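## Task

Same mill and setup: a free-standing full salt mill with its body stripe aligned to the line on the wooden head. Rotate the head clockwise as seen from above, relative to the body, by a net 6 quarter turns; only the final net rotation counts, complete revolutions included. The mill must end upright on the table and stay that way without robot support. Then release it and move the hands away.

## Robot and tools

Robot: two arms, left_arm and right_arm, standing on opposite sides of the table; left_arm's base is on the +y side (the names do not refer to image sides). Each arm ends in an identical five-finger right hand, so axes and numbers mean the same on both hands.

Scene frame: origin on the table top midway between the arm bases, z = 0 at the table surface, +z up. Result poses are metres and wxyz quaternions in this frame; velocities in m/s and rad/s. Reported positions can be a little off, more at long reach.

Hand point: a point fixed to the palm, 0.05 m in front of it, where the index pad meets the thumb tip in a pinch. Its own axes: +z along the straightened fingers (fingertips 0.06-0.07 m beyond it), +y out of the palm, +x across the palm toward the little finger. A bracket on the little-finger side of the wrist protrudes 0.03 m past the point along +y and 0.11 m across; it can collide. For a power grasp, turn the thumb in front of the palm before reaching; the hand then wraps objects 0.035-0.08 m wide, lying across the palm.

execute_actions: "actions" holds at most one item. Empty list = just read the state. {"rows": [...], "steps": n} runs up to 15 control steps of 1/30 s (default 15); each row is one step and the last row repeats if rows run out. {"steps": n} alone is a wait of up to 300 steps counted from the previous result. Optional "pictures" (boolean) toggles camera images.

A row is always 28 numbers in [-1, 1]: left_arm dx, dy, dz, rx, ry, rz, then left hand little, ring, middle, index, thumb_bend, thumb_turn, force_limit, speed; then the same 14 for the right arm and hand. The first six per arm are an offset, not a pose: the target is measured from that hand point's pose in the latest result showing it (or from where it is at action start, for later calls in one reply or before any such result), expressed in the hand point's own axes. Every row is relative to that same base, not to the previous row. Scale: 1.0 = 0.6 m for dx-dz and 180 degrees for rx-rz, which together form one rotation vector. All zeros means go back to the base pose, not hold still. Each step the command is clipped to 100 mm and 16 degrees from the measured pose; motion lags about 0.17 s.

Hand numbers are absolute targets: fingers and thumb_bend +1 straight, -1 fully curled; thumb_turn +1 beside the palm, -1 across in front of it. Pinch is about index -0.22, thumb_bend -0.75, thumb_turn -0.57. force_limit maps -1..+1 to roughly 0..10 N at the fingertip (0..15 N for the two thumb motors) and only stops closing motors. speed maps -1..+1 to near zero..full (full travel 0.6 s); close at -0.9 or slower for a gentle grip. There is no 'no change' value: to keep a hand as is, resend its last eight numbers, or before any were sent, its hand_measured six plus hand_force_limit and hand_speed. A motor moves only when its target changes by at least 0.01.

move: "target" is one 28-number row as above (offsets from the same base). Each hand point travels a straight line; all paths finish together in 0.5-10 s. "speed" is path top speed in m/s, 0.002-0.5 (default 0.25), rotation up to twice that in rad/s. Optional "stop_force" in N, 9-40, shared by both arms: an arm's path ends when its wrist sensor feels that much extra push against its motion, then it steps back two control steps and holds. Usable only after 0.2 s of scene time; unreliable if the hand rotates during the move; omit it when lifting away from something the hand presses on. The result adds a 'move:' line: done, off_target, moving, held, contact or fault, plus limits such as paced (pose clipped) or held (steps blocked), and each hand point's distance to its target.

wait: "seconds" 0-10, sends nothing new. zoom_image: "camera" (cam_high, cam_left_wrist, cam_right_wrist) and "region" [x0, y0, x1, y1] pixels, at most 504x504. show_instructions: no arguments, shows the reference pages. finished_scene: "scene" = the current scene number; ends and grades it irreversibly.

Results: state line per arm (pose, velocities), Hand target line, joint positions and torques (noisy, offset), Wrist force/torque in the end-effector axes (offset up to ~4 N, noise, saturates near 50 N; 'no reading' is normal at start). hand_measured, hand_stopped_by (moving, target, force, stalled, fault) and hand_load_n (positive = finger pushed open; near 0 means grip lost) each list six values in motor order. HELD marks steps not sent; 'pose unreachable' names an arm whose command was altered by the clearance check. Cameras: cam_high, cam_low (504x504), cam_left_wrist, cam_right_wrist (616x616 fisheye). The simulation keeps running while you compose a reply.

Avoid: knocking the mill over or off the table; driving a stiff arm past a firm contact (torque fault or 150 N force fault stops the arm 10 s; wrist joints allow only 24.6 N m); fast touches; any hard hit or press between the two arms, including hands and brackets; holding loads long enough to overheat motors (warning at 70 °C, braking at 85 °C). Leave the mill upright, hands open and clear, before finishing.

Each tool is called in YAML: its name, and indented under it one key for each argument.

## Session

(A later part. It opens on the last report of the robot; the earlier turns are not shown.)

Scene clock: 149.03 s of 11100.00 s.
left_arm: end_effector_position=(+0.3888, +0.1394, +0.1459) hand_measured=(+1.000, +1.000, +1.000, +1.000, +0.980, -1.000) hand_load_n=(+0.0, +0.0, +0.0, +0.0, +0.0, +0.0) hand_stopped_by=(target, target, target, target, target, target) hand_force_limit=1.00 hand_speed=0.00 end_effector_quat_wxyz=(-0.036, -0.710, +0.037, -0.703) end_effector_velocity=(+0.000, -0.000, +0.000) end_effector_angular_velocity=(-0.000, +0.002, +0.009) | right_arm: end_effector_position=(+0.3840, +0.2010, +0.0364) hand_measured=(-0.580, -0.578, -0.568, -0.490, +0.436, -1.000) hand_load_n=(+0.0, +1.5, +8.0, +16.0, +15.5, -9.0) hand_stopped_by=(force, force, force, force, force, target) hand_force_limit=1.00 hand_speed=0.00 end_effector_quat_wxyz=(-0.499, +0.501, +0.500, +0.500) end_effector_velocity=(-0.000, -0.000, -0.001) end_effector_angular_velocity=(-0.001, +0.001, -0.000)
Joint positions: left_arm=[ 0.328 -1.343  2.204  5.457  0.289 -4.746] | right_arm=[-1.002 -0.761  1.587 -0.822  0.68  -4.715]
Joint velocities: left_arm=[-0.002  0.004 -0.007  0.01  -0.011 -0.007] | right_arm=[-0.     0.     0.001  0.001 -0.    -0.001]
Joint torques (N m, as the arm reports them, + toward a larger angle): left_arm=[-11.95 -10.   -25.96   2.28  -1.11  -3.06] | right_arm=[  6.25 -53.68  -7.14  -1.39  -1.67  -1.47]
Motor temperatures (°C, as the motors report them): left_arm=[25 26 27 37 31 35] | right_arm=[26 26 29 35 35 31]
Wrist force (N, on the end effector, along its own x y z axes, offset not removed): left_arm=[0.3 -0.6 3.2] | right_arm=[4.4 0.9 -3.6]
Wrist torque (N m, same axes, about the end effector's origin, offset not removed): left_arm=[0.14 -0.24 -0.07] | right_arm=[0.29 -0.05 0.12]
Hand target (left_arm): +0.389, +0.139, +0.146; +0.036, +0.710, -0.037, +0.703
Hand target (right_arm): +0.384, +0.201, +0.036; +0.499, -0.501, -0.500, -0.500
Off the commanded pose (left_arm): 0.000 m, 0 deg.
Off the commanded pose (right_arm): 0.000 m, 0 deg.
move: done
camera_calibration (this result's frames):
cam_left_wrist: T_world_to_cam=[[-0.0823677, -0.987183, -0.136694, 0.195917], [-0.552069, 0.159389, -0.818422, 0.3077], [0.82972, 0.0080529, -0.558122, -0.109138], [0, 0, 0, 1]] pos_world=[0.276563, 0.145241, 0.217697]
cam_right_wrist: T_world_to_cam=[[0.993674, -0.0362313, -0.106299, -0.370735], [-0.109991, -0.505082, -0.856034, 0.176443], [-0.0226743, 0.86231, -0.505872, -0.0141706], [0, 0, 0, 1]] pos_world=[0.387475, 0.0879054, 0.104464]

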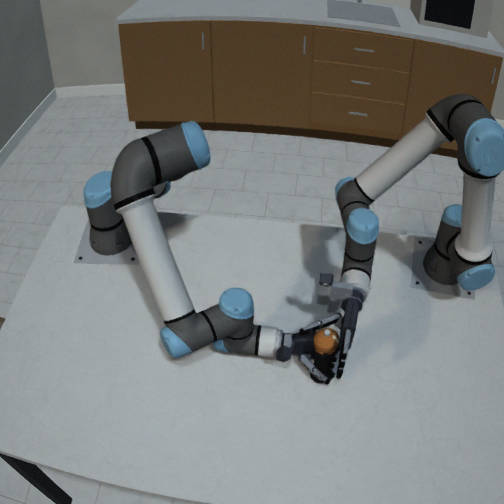

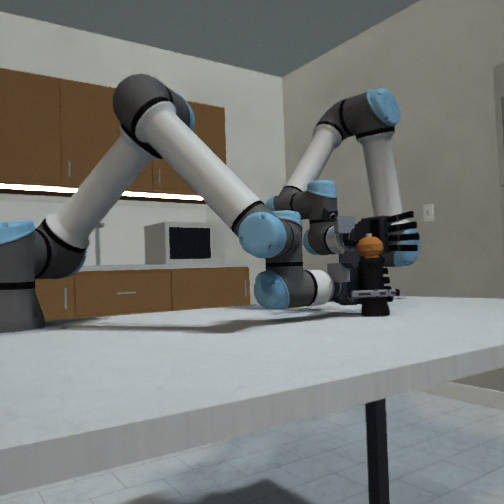

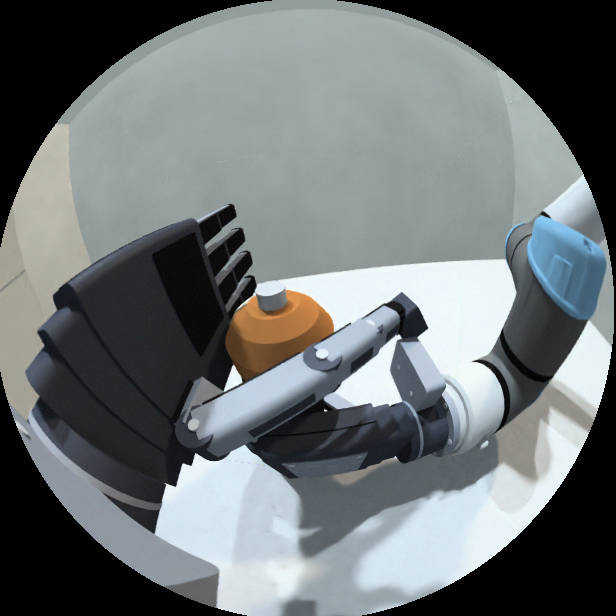

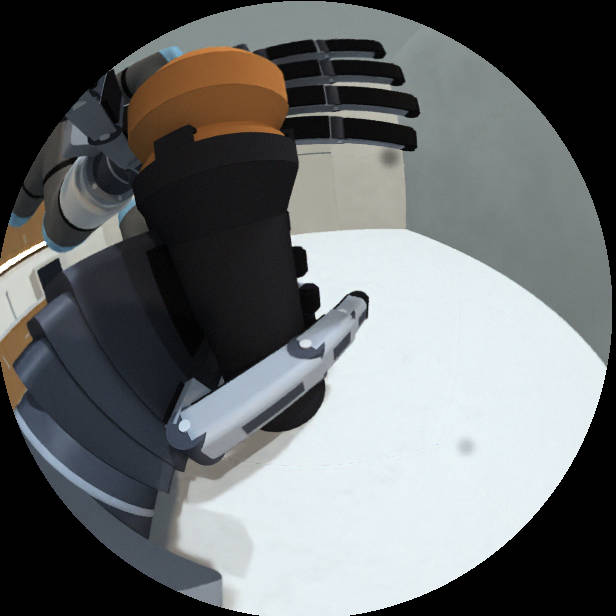

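move:
  target: [0,0,0,0,0,0,1,1,1,1,0.98,-1,1,0,0,-0.007,-0.01,0,0,0,-1,-1,-1,-1,-1,-1,1,0]
  speed: 0.04

move:
  target: [0,0.0097,0.0005,0,0,0,-1,-1,-1,-1,-1,-1,1,0,0,0,0,0,0,0,-1,-1,-1,-1,-1,-1,1,0]
  speed: 0.04

move:
  target: [0,0.02,-0.0303,-0.1944,0,0,-0.98,-0.98,-0.98,-0.98,-0.98,-1,1,0,0,0,0,0,0,0,-1,-1,-1,-1,-1,-1,1,0]
  speed: 0.15

move:
  target: [0,0.017,-0.0303,-0.1944,0,0,-1,-1,-1,-1,-1,-1,1,0,0,0,0,0,0,0,-1,-1,-1,-1,-1,-1,1,0]
  speed: 0.15

move:
  target: [0,0,0,0,0,0,1,1,1,1,0.98,-1,1,0,0,0,0,0,0,0,-1,-1,-1,-1,-1,-1,1,0]

move:
  target: [0,-0.0467,0,0.1944,0,0,1,1,1,1,0.98,-1,1,0,0,0,0,0,0,0,-1,-1,-1,-1,-1,-1,1,0]
  speed: 0.15

move:
  target: [0,-0.02,0.011,0.1944,0,0,1,1,1,1,0.98,-1,1,0,0,0,0,0,0,0,-1,-1,-1,-1,-1,-1,1,0]
  speed: 0.15

Scene clock: 160.73 s of 11100.00 s.
left_arm: end_effector_position=(+0.3887, +0.1392, +0.1458) hand_measured=(+1.000, +1.000, +1.000, +1.000, +0.984, -1.000) hand_load_n=(+0.0, +0.0, +0.0, +0.0, +7.0, -0.5) hand_stopped_by=(target, target, target, target, target, target) hand_force_limit=1.00 hand_speed=0.00 end_effector_quat_wxyz=(-0.036, -0.710, +0.037, -0.703) end_effector_velocity=(-0.000, -0.000, +0.001) end_effector_angular_velocity=(-0.004, -0.001, +0.000) | right_arm: end_effector_position=(+0.3800, +0.1951, +0.0364) hand_measured=(-0.636, -0.602, -0.574, -0.490, +0.436, -1.000) hand_load_n=(+19.5, +15.5, +11.5, +13.5, +16.0, -8.0) hand_stopped_by=(force, force, force, force, force, target) hand_force_limit=1.00 hand_speed=0.00 end_effector_quat_wxyz=(-0.499, +0.501, +0.500, +0.500) end_effector_velocity=(-0.001, -0.001, +0.000) end_effector_angular_velocity=(+0.001, -0.002, +0.001)
Joint positions: left_arm=[ 0.328 -1.343  2.204  5.457  0.289 -4.746] | right_arm=[-1.005 -0.773  1.612 -0.836  0.676 -4.716]
Joint velocities: left_arm=[-0.001 -0.002 -0.    -0.002 -0.001 -0.   ] | right_arm=[-0.001 -0.003  0.005 -0.004 -0.001 -0.001]
Joint torques (N m, as the arm reports them, + toward a larger angle): left_arm=[ 14.56 -32.12   4.22  -0.79  -6.24   3.42] | right_arm=[  4.89 -62.73   6.96  -1.92  -7.96  -1.82]
Motor temperatures (°C, as the motors report them): left_arm=[25 26 27 37 31 35] | right_arm=[26 26 29 35 35 31]
Wrist force (N, on the end effector, along its own x y z axes, offset not removed): left_arm=[1.6 26.5 -26.7] | right_arm=[-2.8 34.3 22.0]
Wrist torque (N m, same axes, about the end effector's origin, offset not removed): left_arm=[1.50 -0.07 0.28] | right_arm=[0.94 -2.42 3.66]
Hand target (left_arm): +0.389, +0.139, +0.146; +0.036, +0.710, -0.037, +0.703
Hand target (right_arm): +0.380, +0.195, +0.036; +0.499, -0.501, -0.500, -0.500
Off the commanded pose (left_arm): 0.000 m, 0 deg.
Off the commanded pose (right_arm): 0.000 m, 0 deg.
After step 90, 7.97 s passed at rest.
move: done
camera_calibration (this result's frames):
cam_left_wrist: T_world_to_cam=[[-0.0827885, -0.987138, -0.136762, 0.195905], [-0.552027, 0.15968, -0.818394, 0.307556], [0.829706, 0.00774252, -0.558147, -0.10903], [0, 0, 0, 1]] pos_world=[0.276461, 0.145119, 0.21764]
cam_right_wrist: T_world_to_cam=[[0.993659, -0.0364245, -0.106371, -0.366869], [-0.110149, -0.505141, -0.855979, 0.173015], [-0.022554, 0.862268, -0.50595, -0.00919631], [0, 0, 0, 1]] pos_world=[0.383393, 0.0819634, 0.10442]

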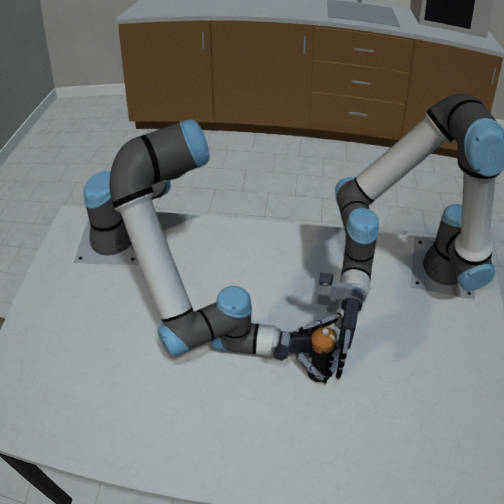

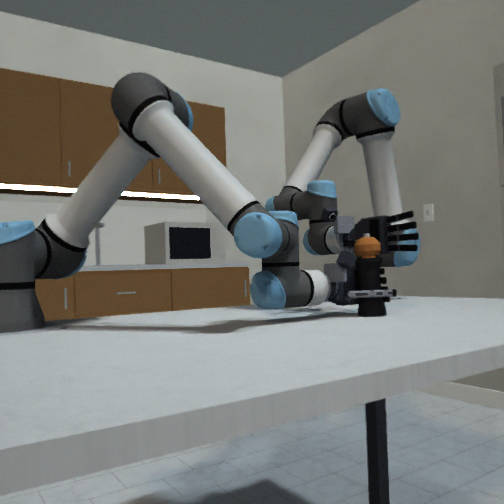

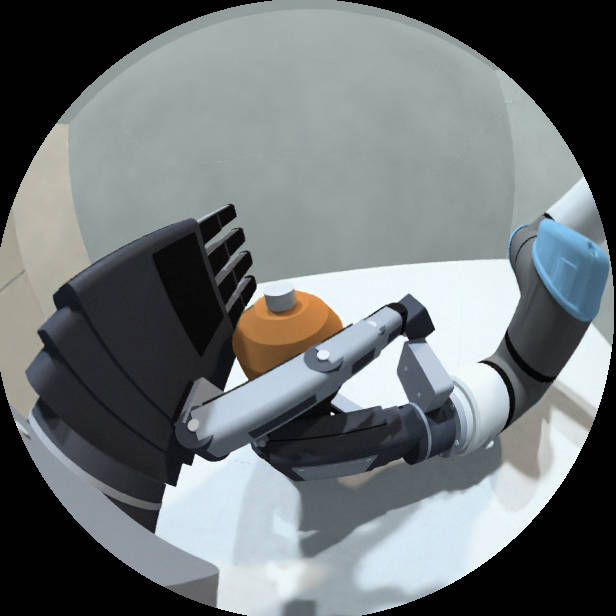

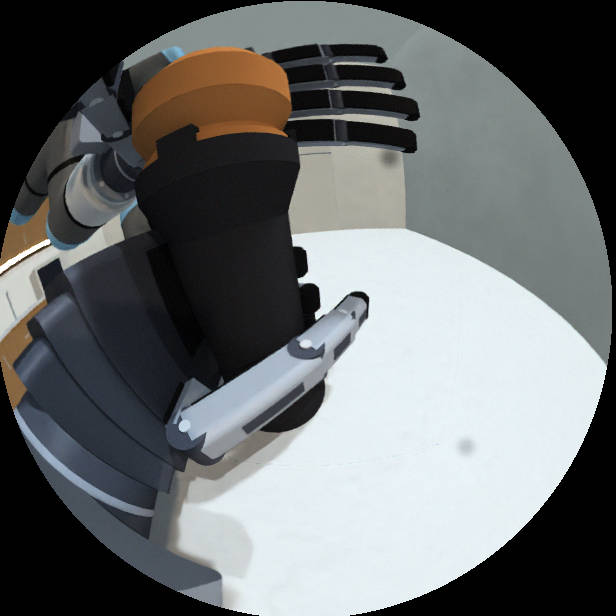

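Scene clock: 162.23 s of 11100.00 s.
left_arm: end_effector_position=(+0.3884, +0.1334, +0.1459) hand_measured=(-1.000, -0.998, -0.414, -0.318, +0.798, -1.000) hand_load_n=(+0.0, +7.5, +10.0, +6.5, +12.5, +2.5) hand_stopped_by=(target, target, force, force, force, target) hand_force_limit=1.00 hand_speed=0.00 end_effector_quat_wxyz=(-0.036, -0.710, +0.037, -0.703) end_effector_velocity=(+0.000, +0.000, -0.001) end_effector_angular_velocity=(+0.003, +0.000, +0.001) | right_arm: end_effector_position=(+0.3799, +0.1951, +0.0363) hand_measured=(-0.636, -0.602, -0.574, -0.490, +0.436, -1.000) hand_load_n=(+15.5, +12.5, +9.0, +12.0, +18.5, -8.0) hand_stopped_by=(force, force, force, force, force, target) hand_force_limit=1.00 hand_speed=0.00 end_effector_quat_wxyz=(-0.499, +0.501, +0.500, +0.500) end_effector_velocity=(+0.000, -0.000, +0.000) end_effector_angular_velocity=(+0.000, -0.001, -0.000)
Joint positions: left_arm=[ 0.324 -1.333  2.19   5.462  0.285 -4.746] | right_arm=[-1.005 -0.773  1.612 -0.836  0.676 -4.716]
Joint velocities: left_arm=[ 0.     0.002  0.     0.    -0.     0.001] | right_arm=[-0.    -0.     0.    -0.     0.    -0.001]
Joint torques (N m, as the arm reports them, + toward a larger angle): left_arm=[-1.13 -8.66 -7.07  4.45 -3.66 -1.79] | right_arm=[  5.19 -33.76 -15.4    0.03  -3.05   1.02]
Motor temperatures (°C, as the motors report them): left_arm=[25 26 27 37 31 35] | right_arm=[26 26 29 35 35 31]
Wrist force (N, on the end effector, along its own x y z axes, offset not removed): left_arm=[12.9 12.9 -5.4] | right_arm=[3.0 20.0 10.0]
Wrist torque (N m, same axes, about the end effector's origin, offset not removed): left_arm=[0.79 -0.30 0.64] | right_arm=[0.93 -1.82 1.43]
Hand target (left_arm): +0.388, +0.133, +0.146; +0.036, +0.710, -0.037, +0.703
Hand target (right_arm): +0.380, +0.195, +0.036; +0.499, -0.501, -0.500, -0.500
Off the commanded pose (left_arm): 0.000 m, 0 deg.
Off the commanded pose (right_arm): 0.000 m, 0 deg.
move: done
camera_calibration (this result's frames):
cam_left_wrist: T_world_to_cam=[[-0.0827542, -0.987159, -0.136632, 0.190089], [-0.552016, 0.159554, -0.818426, 0.308362], [0.829717, 0.00769492, -0.558132, -0.108736], [0, 0, 0, 1]] pos_world=[0.276171, 0.139285, 0.217655]
cam_right_wrist: T_world_to_cam=[[0.993663, -0.0362981, -0.10638, -0.366831], [-0.110093, -0.505163, -0.855973, 0.173002], [-0.0226693, 0.86226, -0.505958, -0.00918131], [0, 0, 0, 1]] pos_world=[0.383345, 0.0819958, 0.104416]

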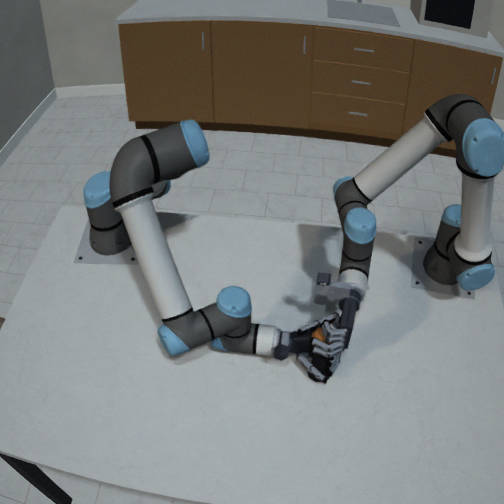

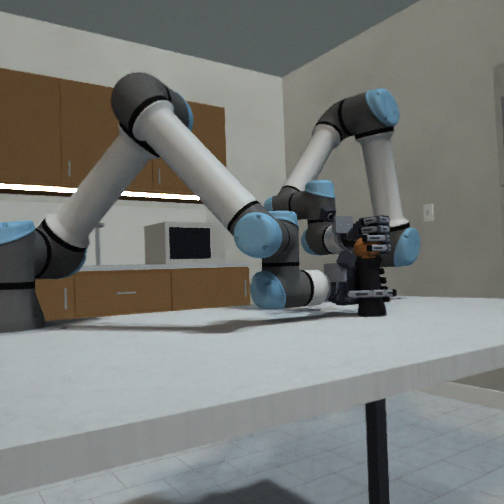

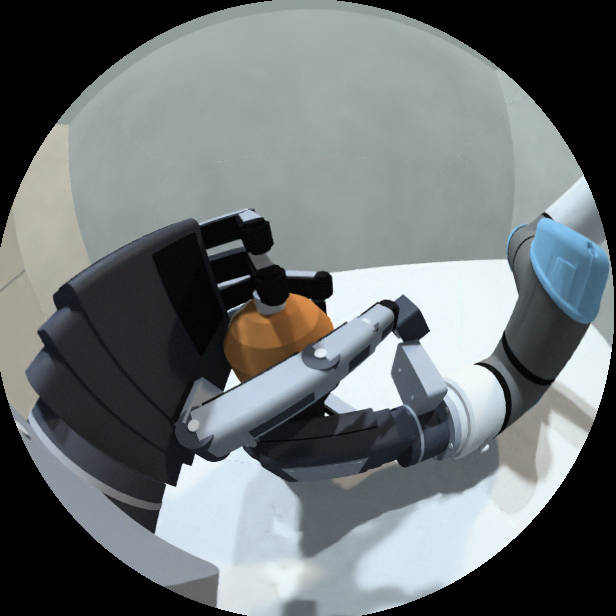

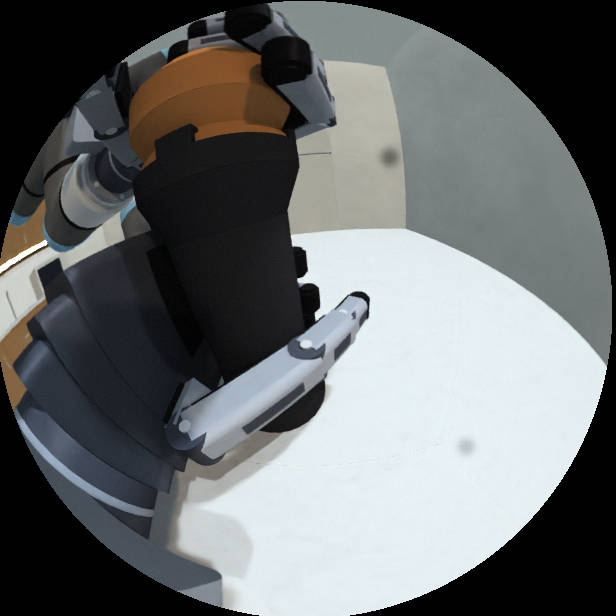

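Scene clock: 164.67 s of 11100.00 s.
left_arm: end_effector_position=(+0.3688, +0.1234, +0.1461) hand_measured=(-0.980, -0.980, -0.414, -0.328, +0.770, -1.000) hand_load_n=(+0.0, +0.0, +13.5, +21.0, +8.5, +0.5) hand_stopped_by=(target, target, force, force, force, target) hand_force_limit=1.00 hand_speed=0.00 end_effector_quat_wxyz=(+0.248, +0.666, -0.246, +0.659) end_effector_velocity=(+0.000, -0.000, -0.000) end_effector_angular_velocity=(+0.001, +0.001, -0.010) | right_arm: end_effector_position=(+0.3800, +0.1951, +0.0363) hand_measured=(-0.624, -0.600, -0.574, -0.490, +0.436, -1.000) hand_load_n=(+19.5, +19.5, +12.0, +10.5, +13.5, -13.0) hand_stopped_by=(force, force, force, force, force, target) hand_force_limit=1.00 hand_speed=0.00 end_effector_quat_wxyz=(-0.499, +0.501, +0.500, +0.500) end_effector_velocity=(-0.000, -0.000, -0.000) end_effector_angular_velocity=(+0.000, -0.000, -0.000)
Joint positions: left_arm=[ 0.647 -1.415  2.3    5.408  1.218 -4.721] | right_arm=[-1.005 -0.773  1.612 -0.836  0.676 -4.716]
Joint velocities: left_arm=[ 0.008  0.002 -0.003  0.002  0.018  0.   ] | right_arm=[ 0.    -0.     0.001 -0.001  0.    -0.   ]
Joint torques (N m, as the arm reports them, + toward a larger angle): left_arm=[15.23 -4.38 -6.96  7.43  0.6   2.22] | right_arm=[-25.14 -72.8  -15.87  -3.     5.14   0.38]
Motor temperatures (°C, as the motors report them): left_arm=[25 26 27 37 31 35] | right_arm=[26 26 29 35 35 31]
Wrist force (N, on the end effector, along its own x y z axes, offset not removed): left_arm=[4.3 11.8 30.3] | right_arm=[-15.4 -10.3 26.2]
Wrist torque (N m, same axes, about the end effector's origin, offset not removed): left_arm=[0.40 0.33 -0.01] | right_arm=[-1.30 -2.34 -1.53]
Hand target (left_arm): +0.369, +0.123, +0.146; +0.248, +0.666, -0.247, +0.659
Hand target (right_arm): +0.380, +0.195, +0.036; +0.499, -0.501, -0.500, -0.500
Off the commanded pose (left_arm): 0.000 m, 0 deg.
Off the commanded pose (right_arm): 0.000 m, 0 deg.
move: done
camera_calibration (this result's frames):
cam_left_wrist: T_world_to_cam=[[-0.63367, -0.762512, -0.130531, 0.353251], [-0.364035, 0.442793, -0.819398, 0.195156], [0.682599, -0.47171, -0.558166, 0.0211384], [0, 0, 0, 1]] pos_world=[0.280459, 0.192915, 0.21782]
cam_right_wrist: T_world_to_cam=[[0.993659, -0.0363684, -0.106392, -0.366853], [-0.110138, -0.505163, -0.855967, 0.172998], [-0.0226151, 0.862257, -0.505965, -0.00919233], [0, 0, 0, 1]] pos_world=[0.383372, 0.0819763, 0.104399]

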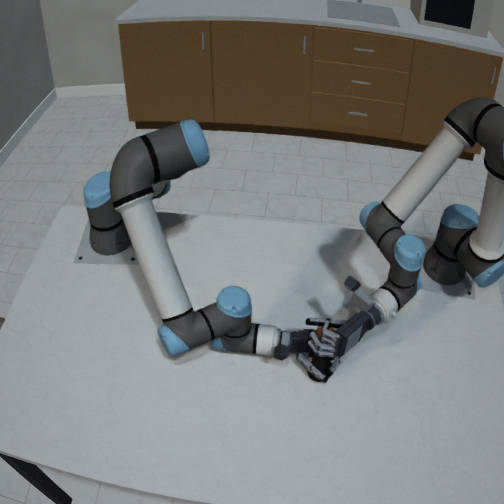

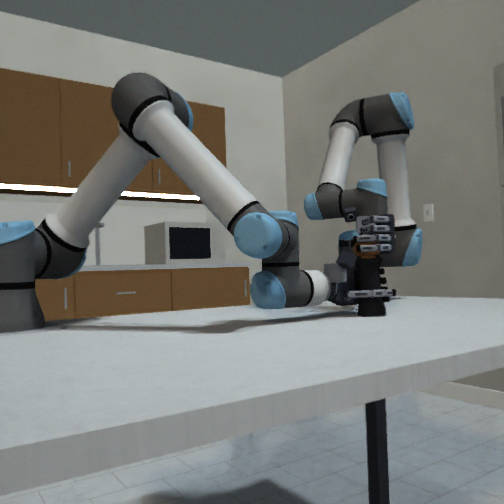

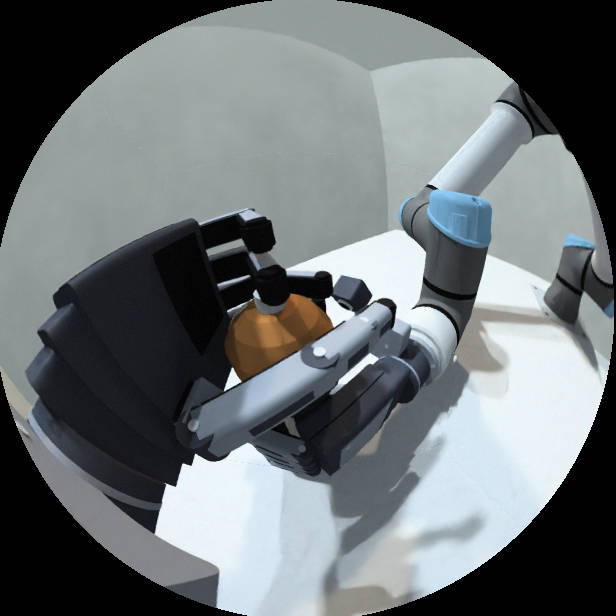

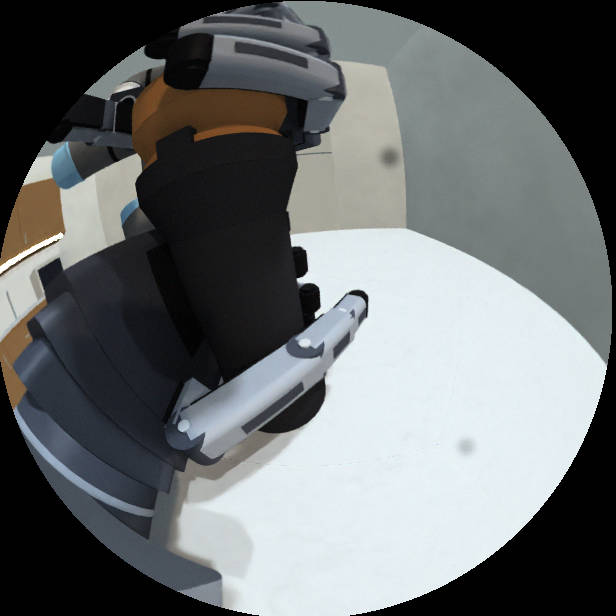

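Scene clock: 167.10 s of 11100.00 s.
left_arm: end_effector_position=(+0.3483, +0.1278, +0.1462) hand_measured=(-1.000, -1.000, -0.414, -0.304, +0.686, -1.000) hand_load_n=(+0.0, +0.0, +21.0, +21.0, +9.0, +1.5) hand_stopped_by=(target, target, force, force, force, target) hand_force_limit=1.00 hand_speed=0.00 end_effector_quat_wxyz=(+0.436, +0.562, -0.433, +0.554) end_effector_velocity=(-0.000, -0.001, -0.000) end_effector_angular_velocity=(+0.000, -0.002, -0.010) | right_arm: end_effector_position=(+0.3800, +0.1951, +0.0363) hand_measured=(-0.582, -0.578, -0.574, -0.490, +0.436, -1.000) hand_load_n=(+20.0, +21.5, +18.0, +7.0, +11.5, -13.5) hand_stopped_by=(force, force, force, force, force, target) hand_force_limit=1.00 hand_speed=0.00 end_effector_quat_wxyz=(-0.499, +0.501, +0.500, +0.500) end_effector_velocity=(-0.001, -0.000, -0.001) end_effector_angular_velocity=(-0.002, +0.003, +0.000)
Joint positions: left_arm=[ 1.015 -1.243  2.065  5.468  2.195 -4.719] | right_arm=[-1.005 -0.773  1.612 -0.836  0.676 -4.716]
Joint velocities: left_arm=[ 0.002  0.004 -0.007  0.002  0.012  0.002] | right_arm=[ 0.001  0.001  0.     0.002  0.    -0.   ]
Joint torques (N m, as the arm reports them, + toward a larger angle): left_arm=[27.5  -2.43 -3.61  9.08 -0.1   4.59] | right_arm=[-18.41 -67.86 -15.44  -6.03  -2.15  -1.9 ]
Motor temperatures (°C, as the motors report them): left_arm=[25 26 27 37 31 35] | right_arm=[26 26 29 35 35 31]
Wrist force (N, on the end effector, along its own x y z axes, offset not removed): left_arm=[21.7 19.6 45.2] | right_arm=[-32.5 8.0 42.4]
Wrist torque (N m, same axes, about the end effector's origin, offset not removed): left_arm=[0.72 0.14 0.18] | right_arm=[-0.99 -3.11 0.15]
Hand target (left_arm): +0.348, +0.128, +0.146; +0.437, +0.561, -0.433, +0.554
Hand target (right_arm): +0.380, +0.195, +0.036; +0.499, -0.501, -0.500, -0.500
Off the commanded pose (left_arm): 0.000 m, 0 deg.
Off the commanded pose (right_arm): 0.000 m, 0 deg.
move: done
camera_calibration (this result's frames):
cam_left_wrist: T_world_to_cam=[[-0.95665, -0.262731, -0.125671, 0.391459], [-0.047842, 0.567407, -0.822047, 0.0602357], [0.287283, -0.780399, -0.555379, 0.214001], [0, 0, 0, 1]] pos_world=[0.315892, 0.235676, 0.217563]
cam_right_wrist: T_world_to_cam=[[0.993655, -0.0364167, -0.106415, -0.36686], [-0.110183, -0.505166, -0.855959, 0.173011], [-0.0225861, 0.862253, -0.505974, -0.00919294], [0, 0, 0, 1]] pos_world=[0.383387, 0.0819659, 0.104399]

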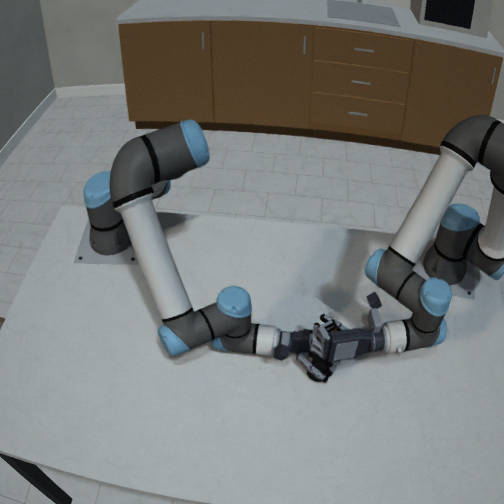

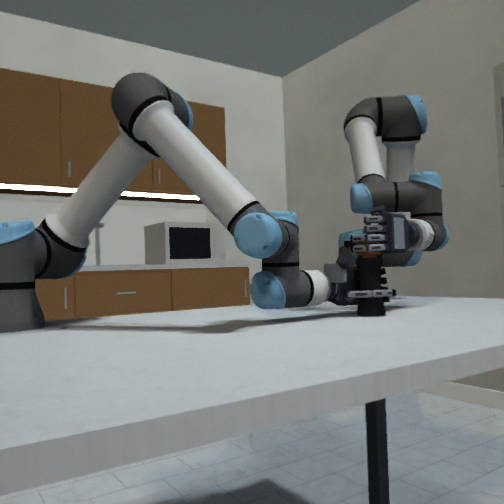

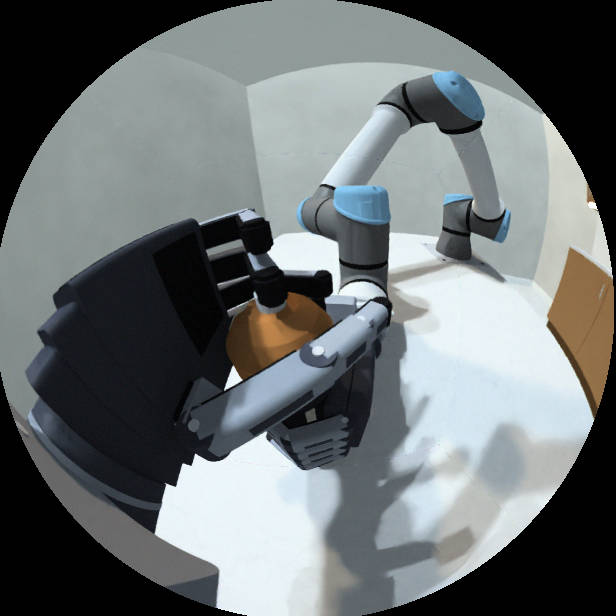

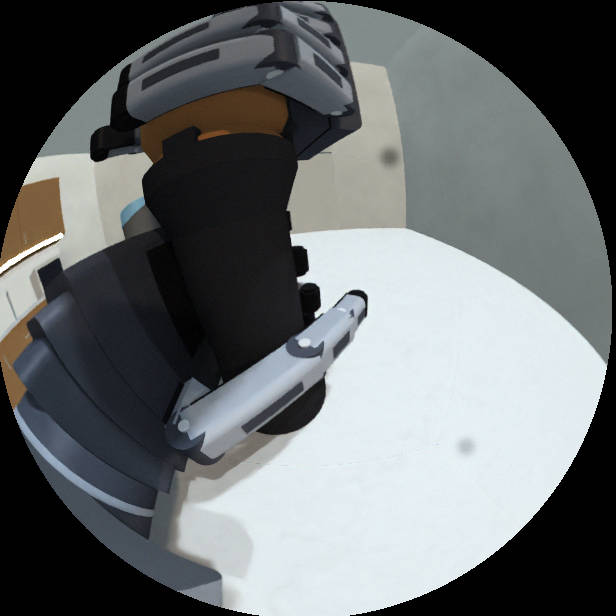

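Scene clock: 168.60 s of 11100.00 s.
left_arm: end_effector_position=(+0.3482, +0.1278, +0.1462) hand_measured=(+1.000, +1.000, +1.000, +1.000, +0.980, -1.000) hand_load_n=(+0.0, +0.0, +0.0, +0.0, +0.0, +0.0) hand_stopped_by=(target, target, target, target, target, target) hand_force_limit=1.00 hand_speed=0.00 end_effector_quat_wxyz=(+0.436, +0.562, -0.433, +0.554) end_effector_velocity=(-0.000, -0.000, +0.000) end_effector_angular_velocity=(-0.000, -0.000, -0.001) | right_arm: end_effector_position=(+0.3800, +0.1951, +0.0363) hand_measured=(-0.584, -0.580, -0.574, -0.490, +0.436, -1.000) hand_load_n=(+1.0, +7.5, +12.0, +11.0, +15.0, -1.5) hand_stopped_by=(force, force, force, force, force, target) hand_force_limit=1.00 hand_speed=0.00 end_effector_quat_wxyz=(-0.499, +0.501, +0.500, +0.500) end_effector_velocity=(-0.000, +0.000, -0.001) end_effector_angular_velocity=(-0.001, +0.001, -0.001)
Joint positions: left_arm=[ 1.015 -1.243  2.065  5.468  2.195 -4.719] | right_arm=[-1.005 -0.773  1.612 -0.836  0.676 -4.716]
Joint velocities: left_arm=[-0.001  0.    -0.001  0.001  0.    -0.   ] | right_arm=[ 0.     0.002 -0.     0.     0.001 -0.001]
Joint torques (N m, as the arm reports them, + toward a larger angle): left_arm=[-10.31 -36.84 -18.58  -3.88  -1.03  -3.21] | right_arm=[  6.86 -63.46 -14.81  -0.32   2.06  -1.84]
Motor temperatures (°C, as the motors report them): left_arm=[25 26 27 37 31 35] | right_arm=[26 26 29 35 35 31]
Wrist force (N, on the end effector, along its own x y z axes, offset not removed): left_arm=[-2.8 3.2 1.3] | right_arm=[-6.5 2.7 -1.2]
Wrist torque (N m, same axes, about the end effector's origin, offset not removed): left_arm=[0.57 0.34 -0.04] | right_arm=[0.38 0.35 -0.07]
Hand target (left_arm): +0.348, +0.128, +0.146; +0.436, +0.562, -0.433, +0.554
Hand target (right_arm): +0.380, +0.195, +0.036; +0.499, -0.501, -0.500, -0.500
Off the commanded pose (left_arm): 0.000 m, 0 deg.
Off the commanded pose (right_arm): 0.000 m, 0 deg.
move: done
camera_calibration (this result's frames):
cam_left_wrist: T_world_to_cam=[[-0.956652, -0.262731, -0.125654, 0.391451], [-0.0478615, 0.567421, -0.822036, 0.0602248], [0.287273, -0.780388, -0.555399, 0.214006], [0, 0, 0, 1]] pos_world=[0.315886, 0.235681, 0.217553]
cam_right_wrist: T_world_to_cam=[[0.993655, -0.0364167, -0.10641, -0.36686], [-0.110179, -0.505163, -0.855962, 0.173013], [-0.0225833, 0.862255, -0.50597, -0.00919239], [0, 0, 0, 1]] pos_world=[0.383387, 0.0819661, 0.104404]

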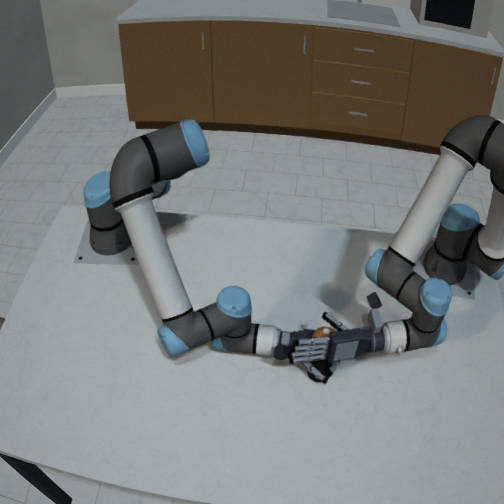

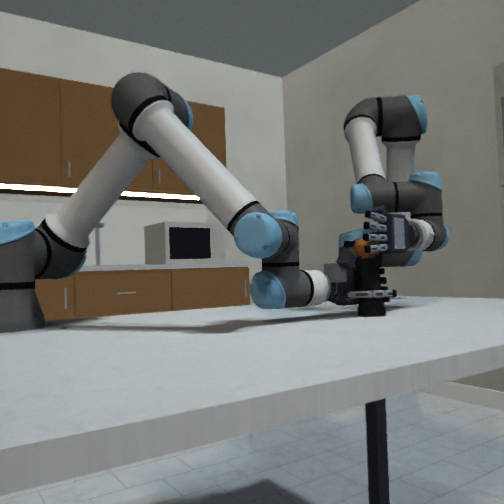

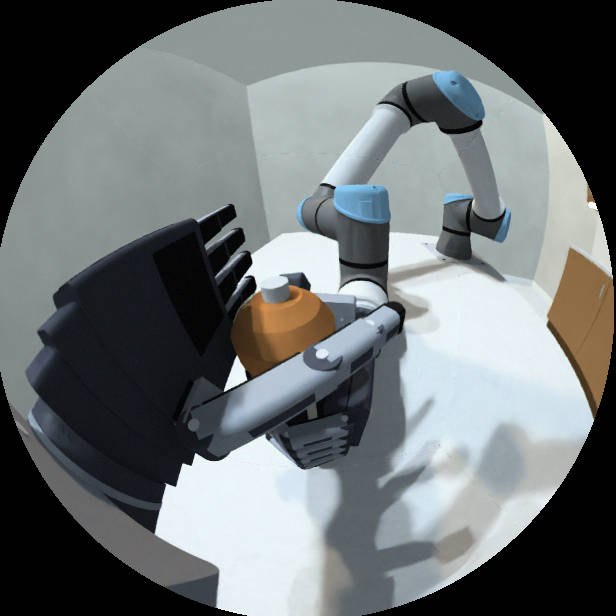

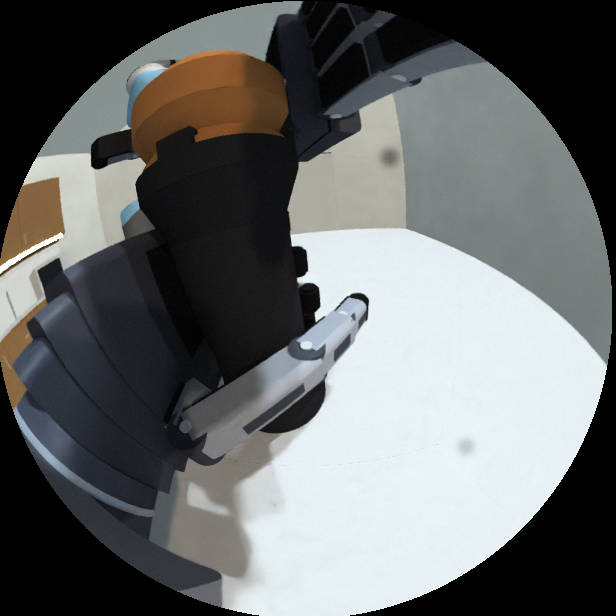

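Scene clock: 171.03 s of 11100.00 s.
left_arm: end_effector_position=(+0.3755, +0.1346, +0.1460) hand_measured=(+1.000, +1.000, +1.000, +1.000, +0.984, -1.000) hand_load_n=(+0.0, +0.0, +0.0, +0.0, +5.5, -1.5) hand_stopped_by=(target, target, target, target, target, target) hand_force_limit=1.00 hand_speed=0.00 end_effector_quat_wxyz=(+0.248, +0.666, -0.246, +0.659) end_effector_velocity=(+0.001, +0.001, -0.001) end_effector_angular_velocity=(+0.002, +0.001, +0.012) | right_arm: end_effector_position=(+0.3800, +0.1951, +0.0364) hand_measured=(-0.586, -0.580, -0.574, -0.490, +0.436, -1.000) hand_load_n=(+0.0, +6.0, +11.0, +11.0, +16.5, +3.5) hand_stopped_by=(force, force, force, force, force, target) hand_force_limit=1.00 hand_speed=0.00 end_effector_quat_wxyz=(-0.499, +0.501, +0.500, +0.500) end_effector_velocity=(-0.000, +0.000, -0.000) end_effector_angular_velocity=(-0.001, +0.000, -0.000)
Joint positions: left_arm=[ 0.684 -1.417  2.304  5.407  1.254 -4.721] | right_arm=[-1.005 -0.773  1.612 -0.836  0.676 -4.716]
Joint velocities: left_arm=[-0.007 -0.     0.002  0.    -0.018  0.   ] | right_arm=[ 0.    -0.     0.     0.001  0.    -0.001]
Joint torques (N m, as the arm reports them, + toward a larger angle): left_arm=[ -6.33 -27.28 -10.69  -5.93  -3.54  -1.78] | right_arm=[  7.08 -52.2  -15.58  -0.19  -2.28  -1.74]
Motor temperatures (°C, as the motors report them): left_arm=[25 26 27 37 31 35] | right_arm=[26 26 29 35 35 31]
Wrist force (N, on the end effector, along its own x y z axes, offset not removed): left_arm=[1.8 10.1 -15.9] | right_arm=[7.6 16.1 -14.3]
Wrist torque (N m, same axes, about the end effector's origin, offset not removed): left_arm=[0.80 0.02 0.08] | right_arm=[1.30 0.21 2.32]
Hand target (left_arm): +0.376, +0.135, +0.146; +0.248, +0.666, -0.246, +0.659
Hand target (right_arm): +0.380, +0.195, +0.036; +0.499, -0.501, -0.500, -0.500
Off the commanded pose (left_arm): 0.000 m, 0 deg.
Off the commanded pose (right_arm): 0.000 m, 0 deg.
move: done
camera_calibration (this result's frames):
cam_left_wrist: T_world_to_cam=[[-0.633749, -0.762465, -0.130419, 0.365956], [-0.364157, 0.442827, -0.819325, 0.192636], [0.68246, -0.471754, -0.558298, 0.0218436], [0, 0, 0, 1]] pos_world=[0.287167, 0.204029, 0.217755]
cam_right_wrist: T_world_to_cam=[[0.993655, -0.0365372, -0.106374, -0.36687], [-0.11021, -0.505124, -0.855981, 0.173051], [-0.0224571, 0.862273, -0.505946, -0.00922223], [0, 0, 0, 1]] pos_world=[0.383407, 0.0819599, 0.104437]

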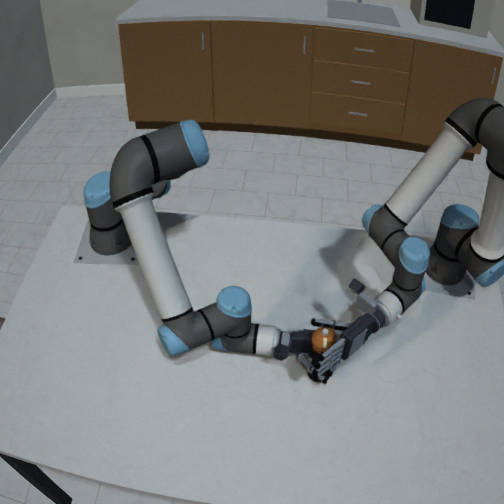

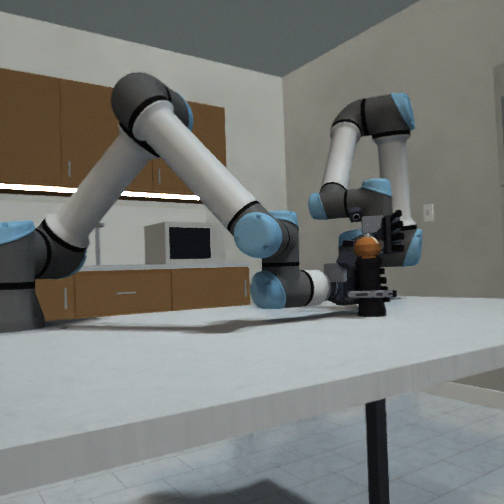

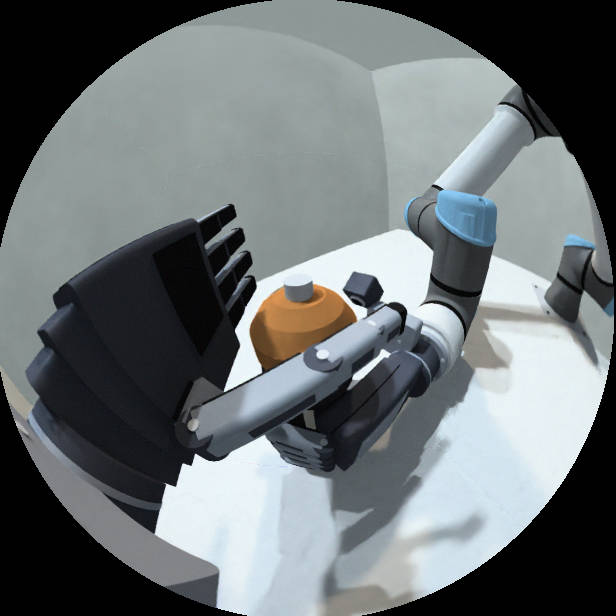

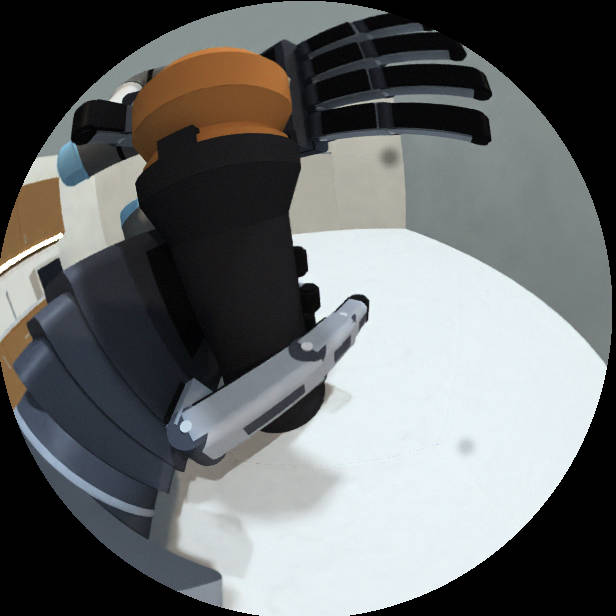

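Scene clock: 173.47 s of 11100.00 s.
left_arm: end_effector_position=(+0.3886, +0.1392, +0.1459) hand_measured=(+1.000, +1.000, +1.000, +1.000, +0.984, -1.000) hand_load_n=(+0.0, +0.0, +0.0, +0.0, +5.5, +0.5) hand_stopped_by=(target, target, target, target, target, target) hand_force_limit=1.00 hand_speed=0.00 end_effector_quat_wxyz=(-0.036, -0.710, +0.037, -0.703) end_effector_velocity=(+0.000, -0.000, +0.000) end_effector_angular_velocity=(-0.001, +0.001, +0.009) | right_arm: end_effector_position=(+0.3800, +0.1951, +0.0364) hand_measured=(-0.584, -0.580, -0.574, -0.490, +0.436, -1.000) hand_load_n=(+2.0, +8.5, +12.5, +11.5, +16.5, +3.5) hand_stopped_by=(force, force, force, force, force, target) hand_force_limit=1.00 hand_speed=0.00 end_effector_quat_wxyz=(-0.499, +0.501, +0.500, +0.500) end_effector_velocity=(+0.001, -0.000, +0.000) end_effector_angular_velocity=(+0.000, +0.000, -0.001)
Joint positions: left_arm=[ 0.328 -1.343  2.204  5.457  0.288 -4.746] | right_arm=[-1.005 -0.773  1.612 -0.836  0.676 -4.716]
Joint velocities: left_arm=[-0.002  0.003 -0.006  0.009 -0.011 -0.007] | right_arm=[-0.001 -0.    -0.001  0.001  0.     0.   ]
Joint torques (N m, as the arm reports them, + toward a larger angle): left_arm=[  1.38 -10.08 -24.32   2.26  -3.75  -2.81] | right_arm=[  7.49 -53.82 -15.4   -0.01  -2.41  -1.86]
Motor temperatures (°C, as the motors report them): left_arm=[25 26 27 37 31 35] | right_arm=[26 26 29 35 35 31]
Wrist force (N, on the end effector, along its own x y z axes, offset not removed): left_arm=[-2.5 8.0 -19.4] | right_arm=[-2.3 24.8 3.2]
Wrist torque (N m, same axes, about the end effector's origin, offset not removed): left_arm=[0.67 0.62 -0.13] | right_arm=[1.31 -0.31 2.66]
Hand target (left_arm): +0.389, +0.139, +0.146; +0.036, +0.710, -0.037, +0.703
Hand target (right_arm): +0.380, +0.195, +0.036; +0.499, -0.501, -0.500, -0.500
Off the commanded pose (left_arm): 0.000 m, 0 deg.
Off the commanded pose (right_arm): 0.000 m, 0 deg.
move: done
camera_calibration (this result's frames):
cam_left_wrist: T_world_to_cam=[[-0.0826737, -0.987167, -0.136626, 0.19585], [-0.55193, 0.159504, -0.818493, 0.307515], [0.829782, 0.00774014, -0.558034, -0.108999], [0, 0, 0, 1]] pos_world=[0.276364, 0.14513, 0.217632]
cam_right_wrist: T_world_to_cam=[[0.993655, -0.0365375, -0.106375, -0.36687], [-0.11021, -0.505124, -0.855981, 0.173051], [-0.022457, 0.862273, -0.505946, -0.00922227], [0, 0, 0, 1]] pos_world=[0.383407, 0.0819598, 0.104437]

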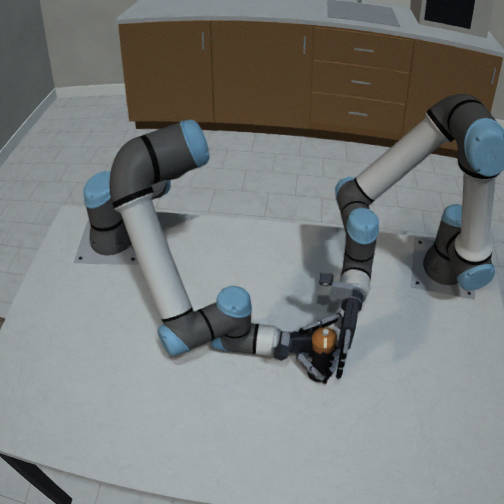

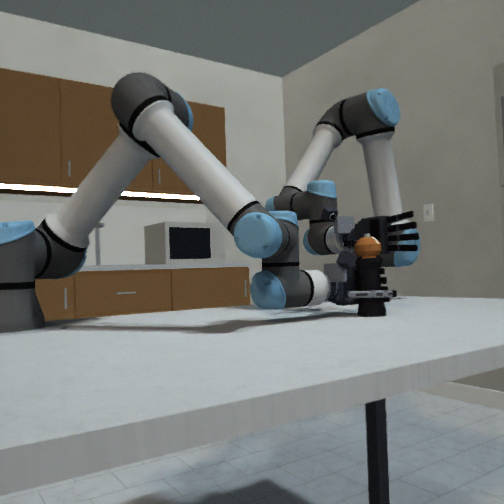

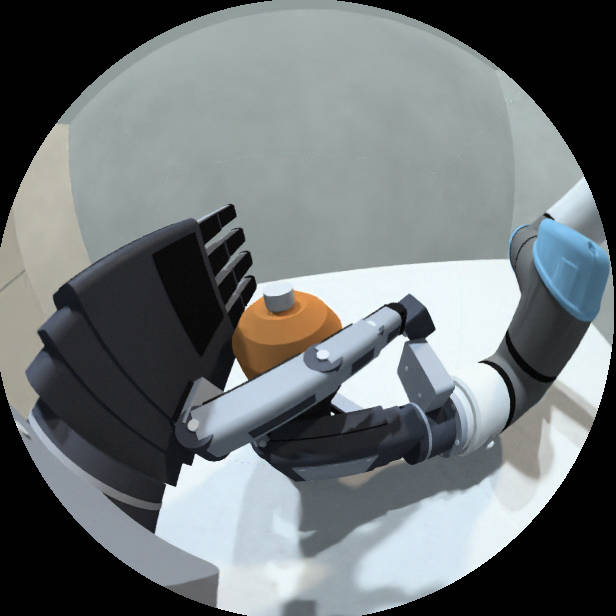

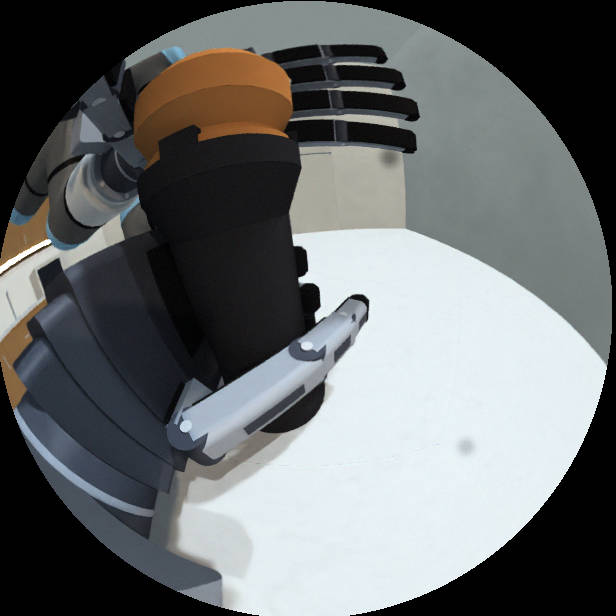

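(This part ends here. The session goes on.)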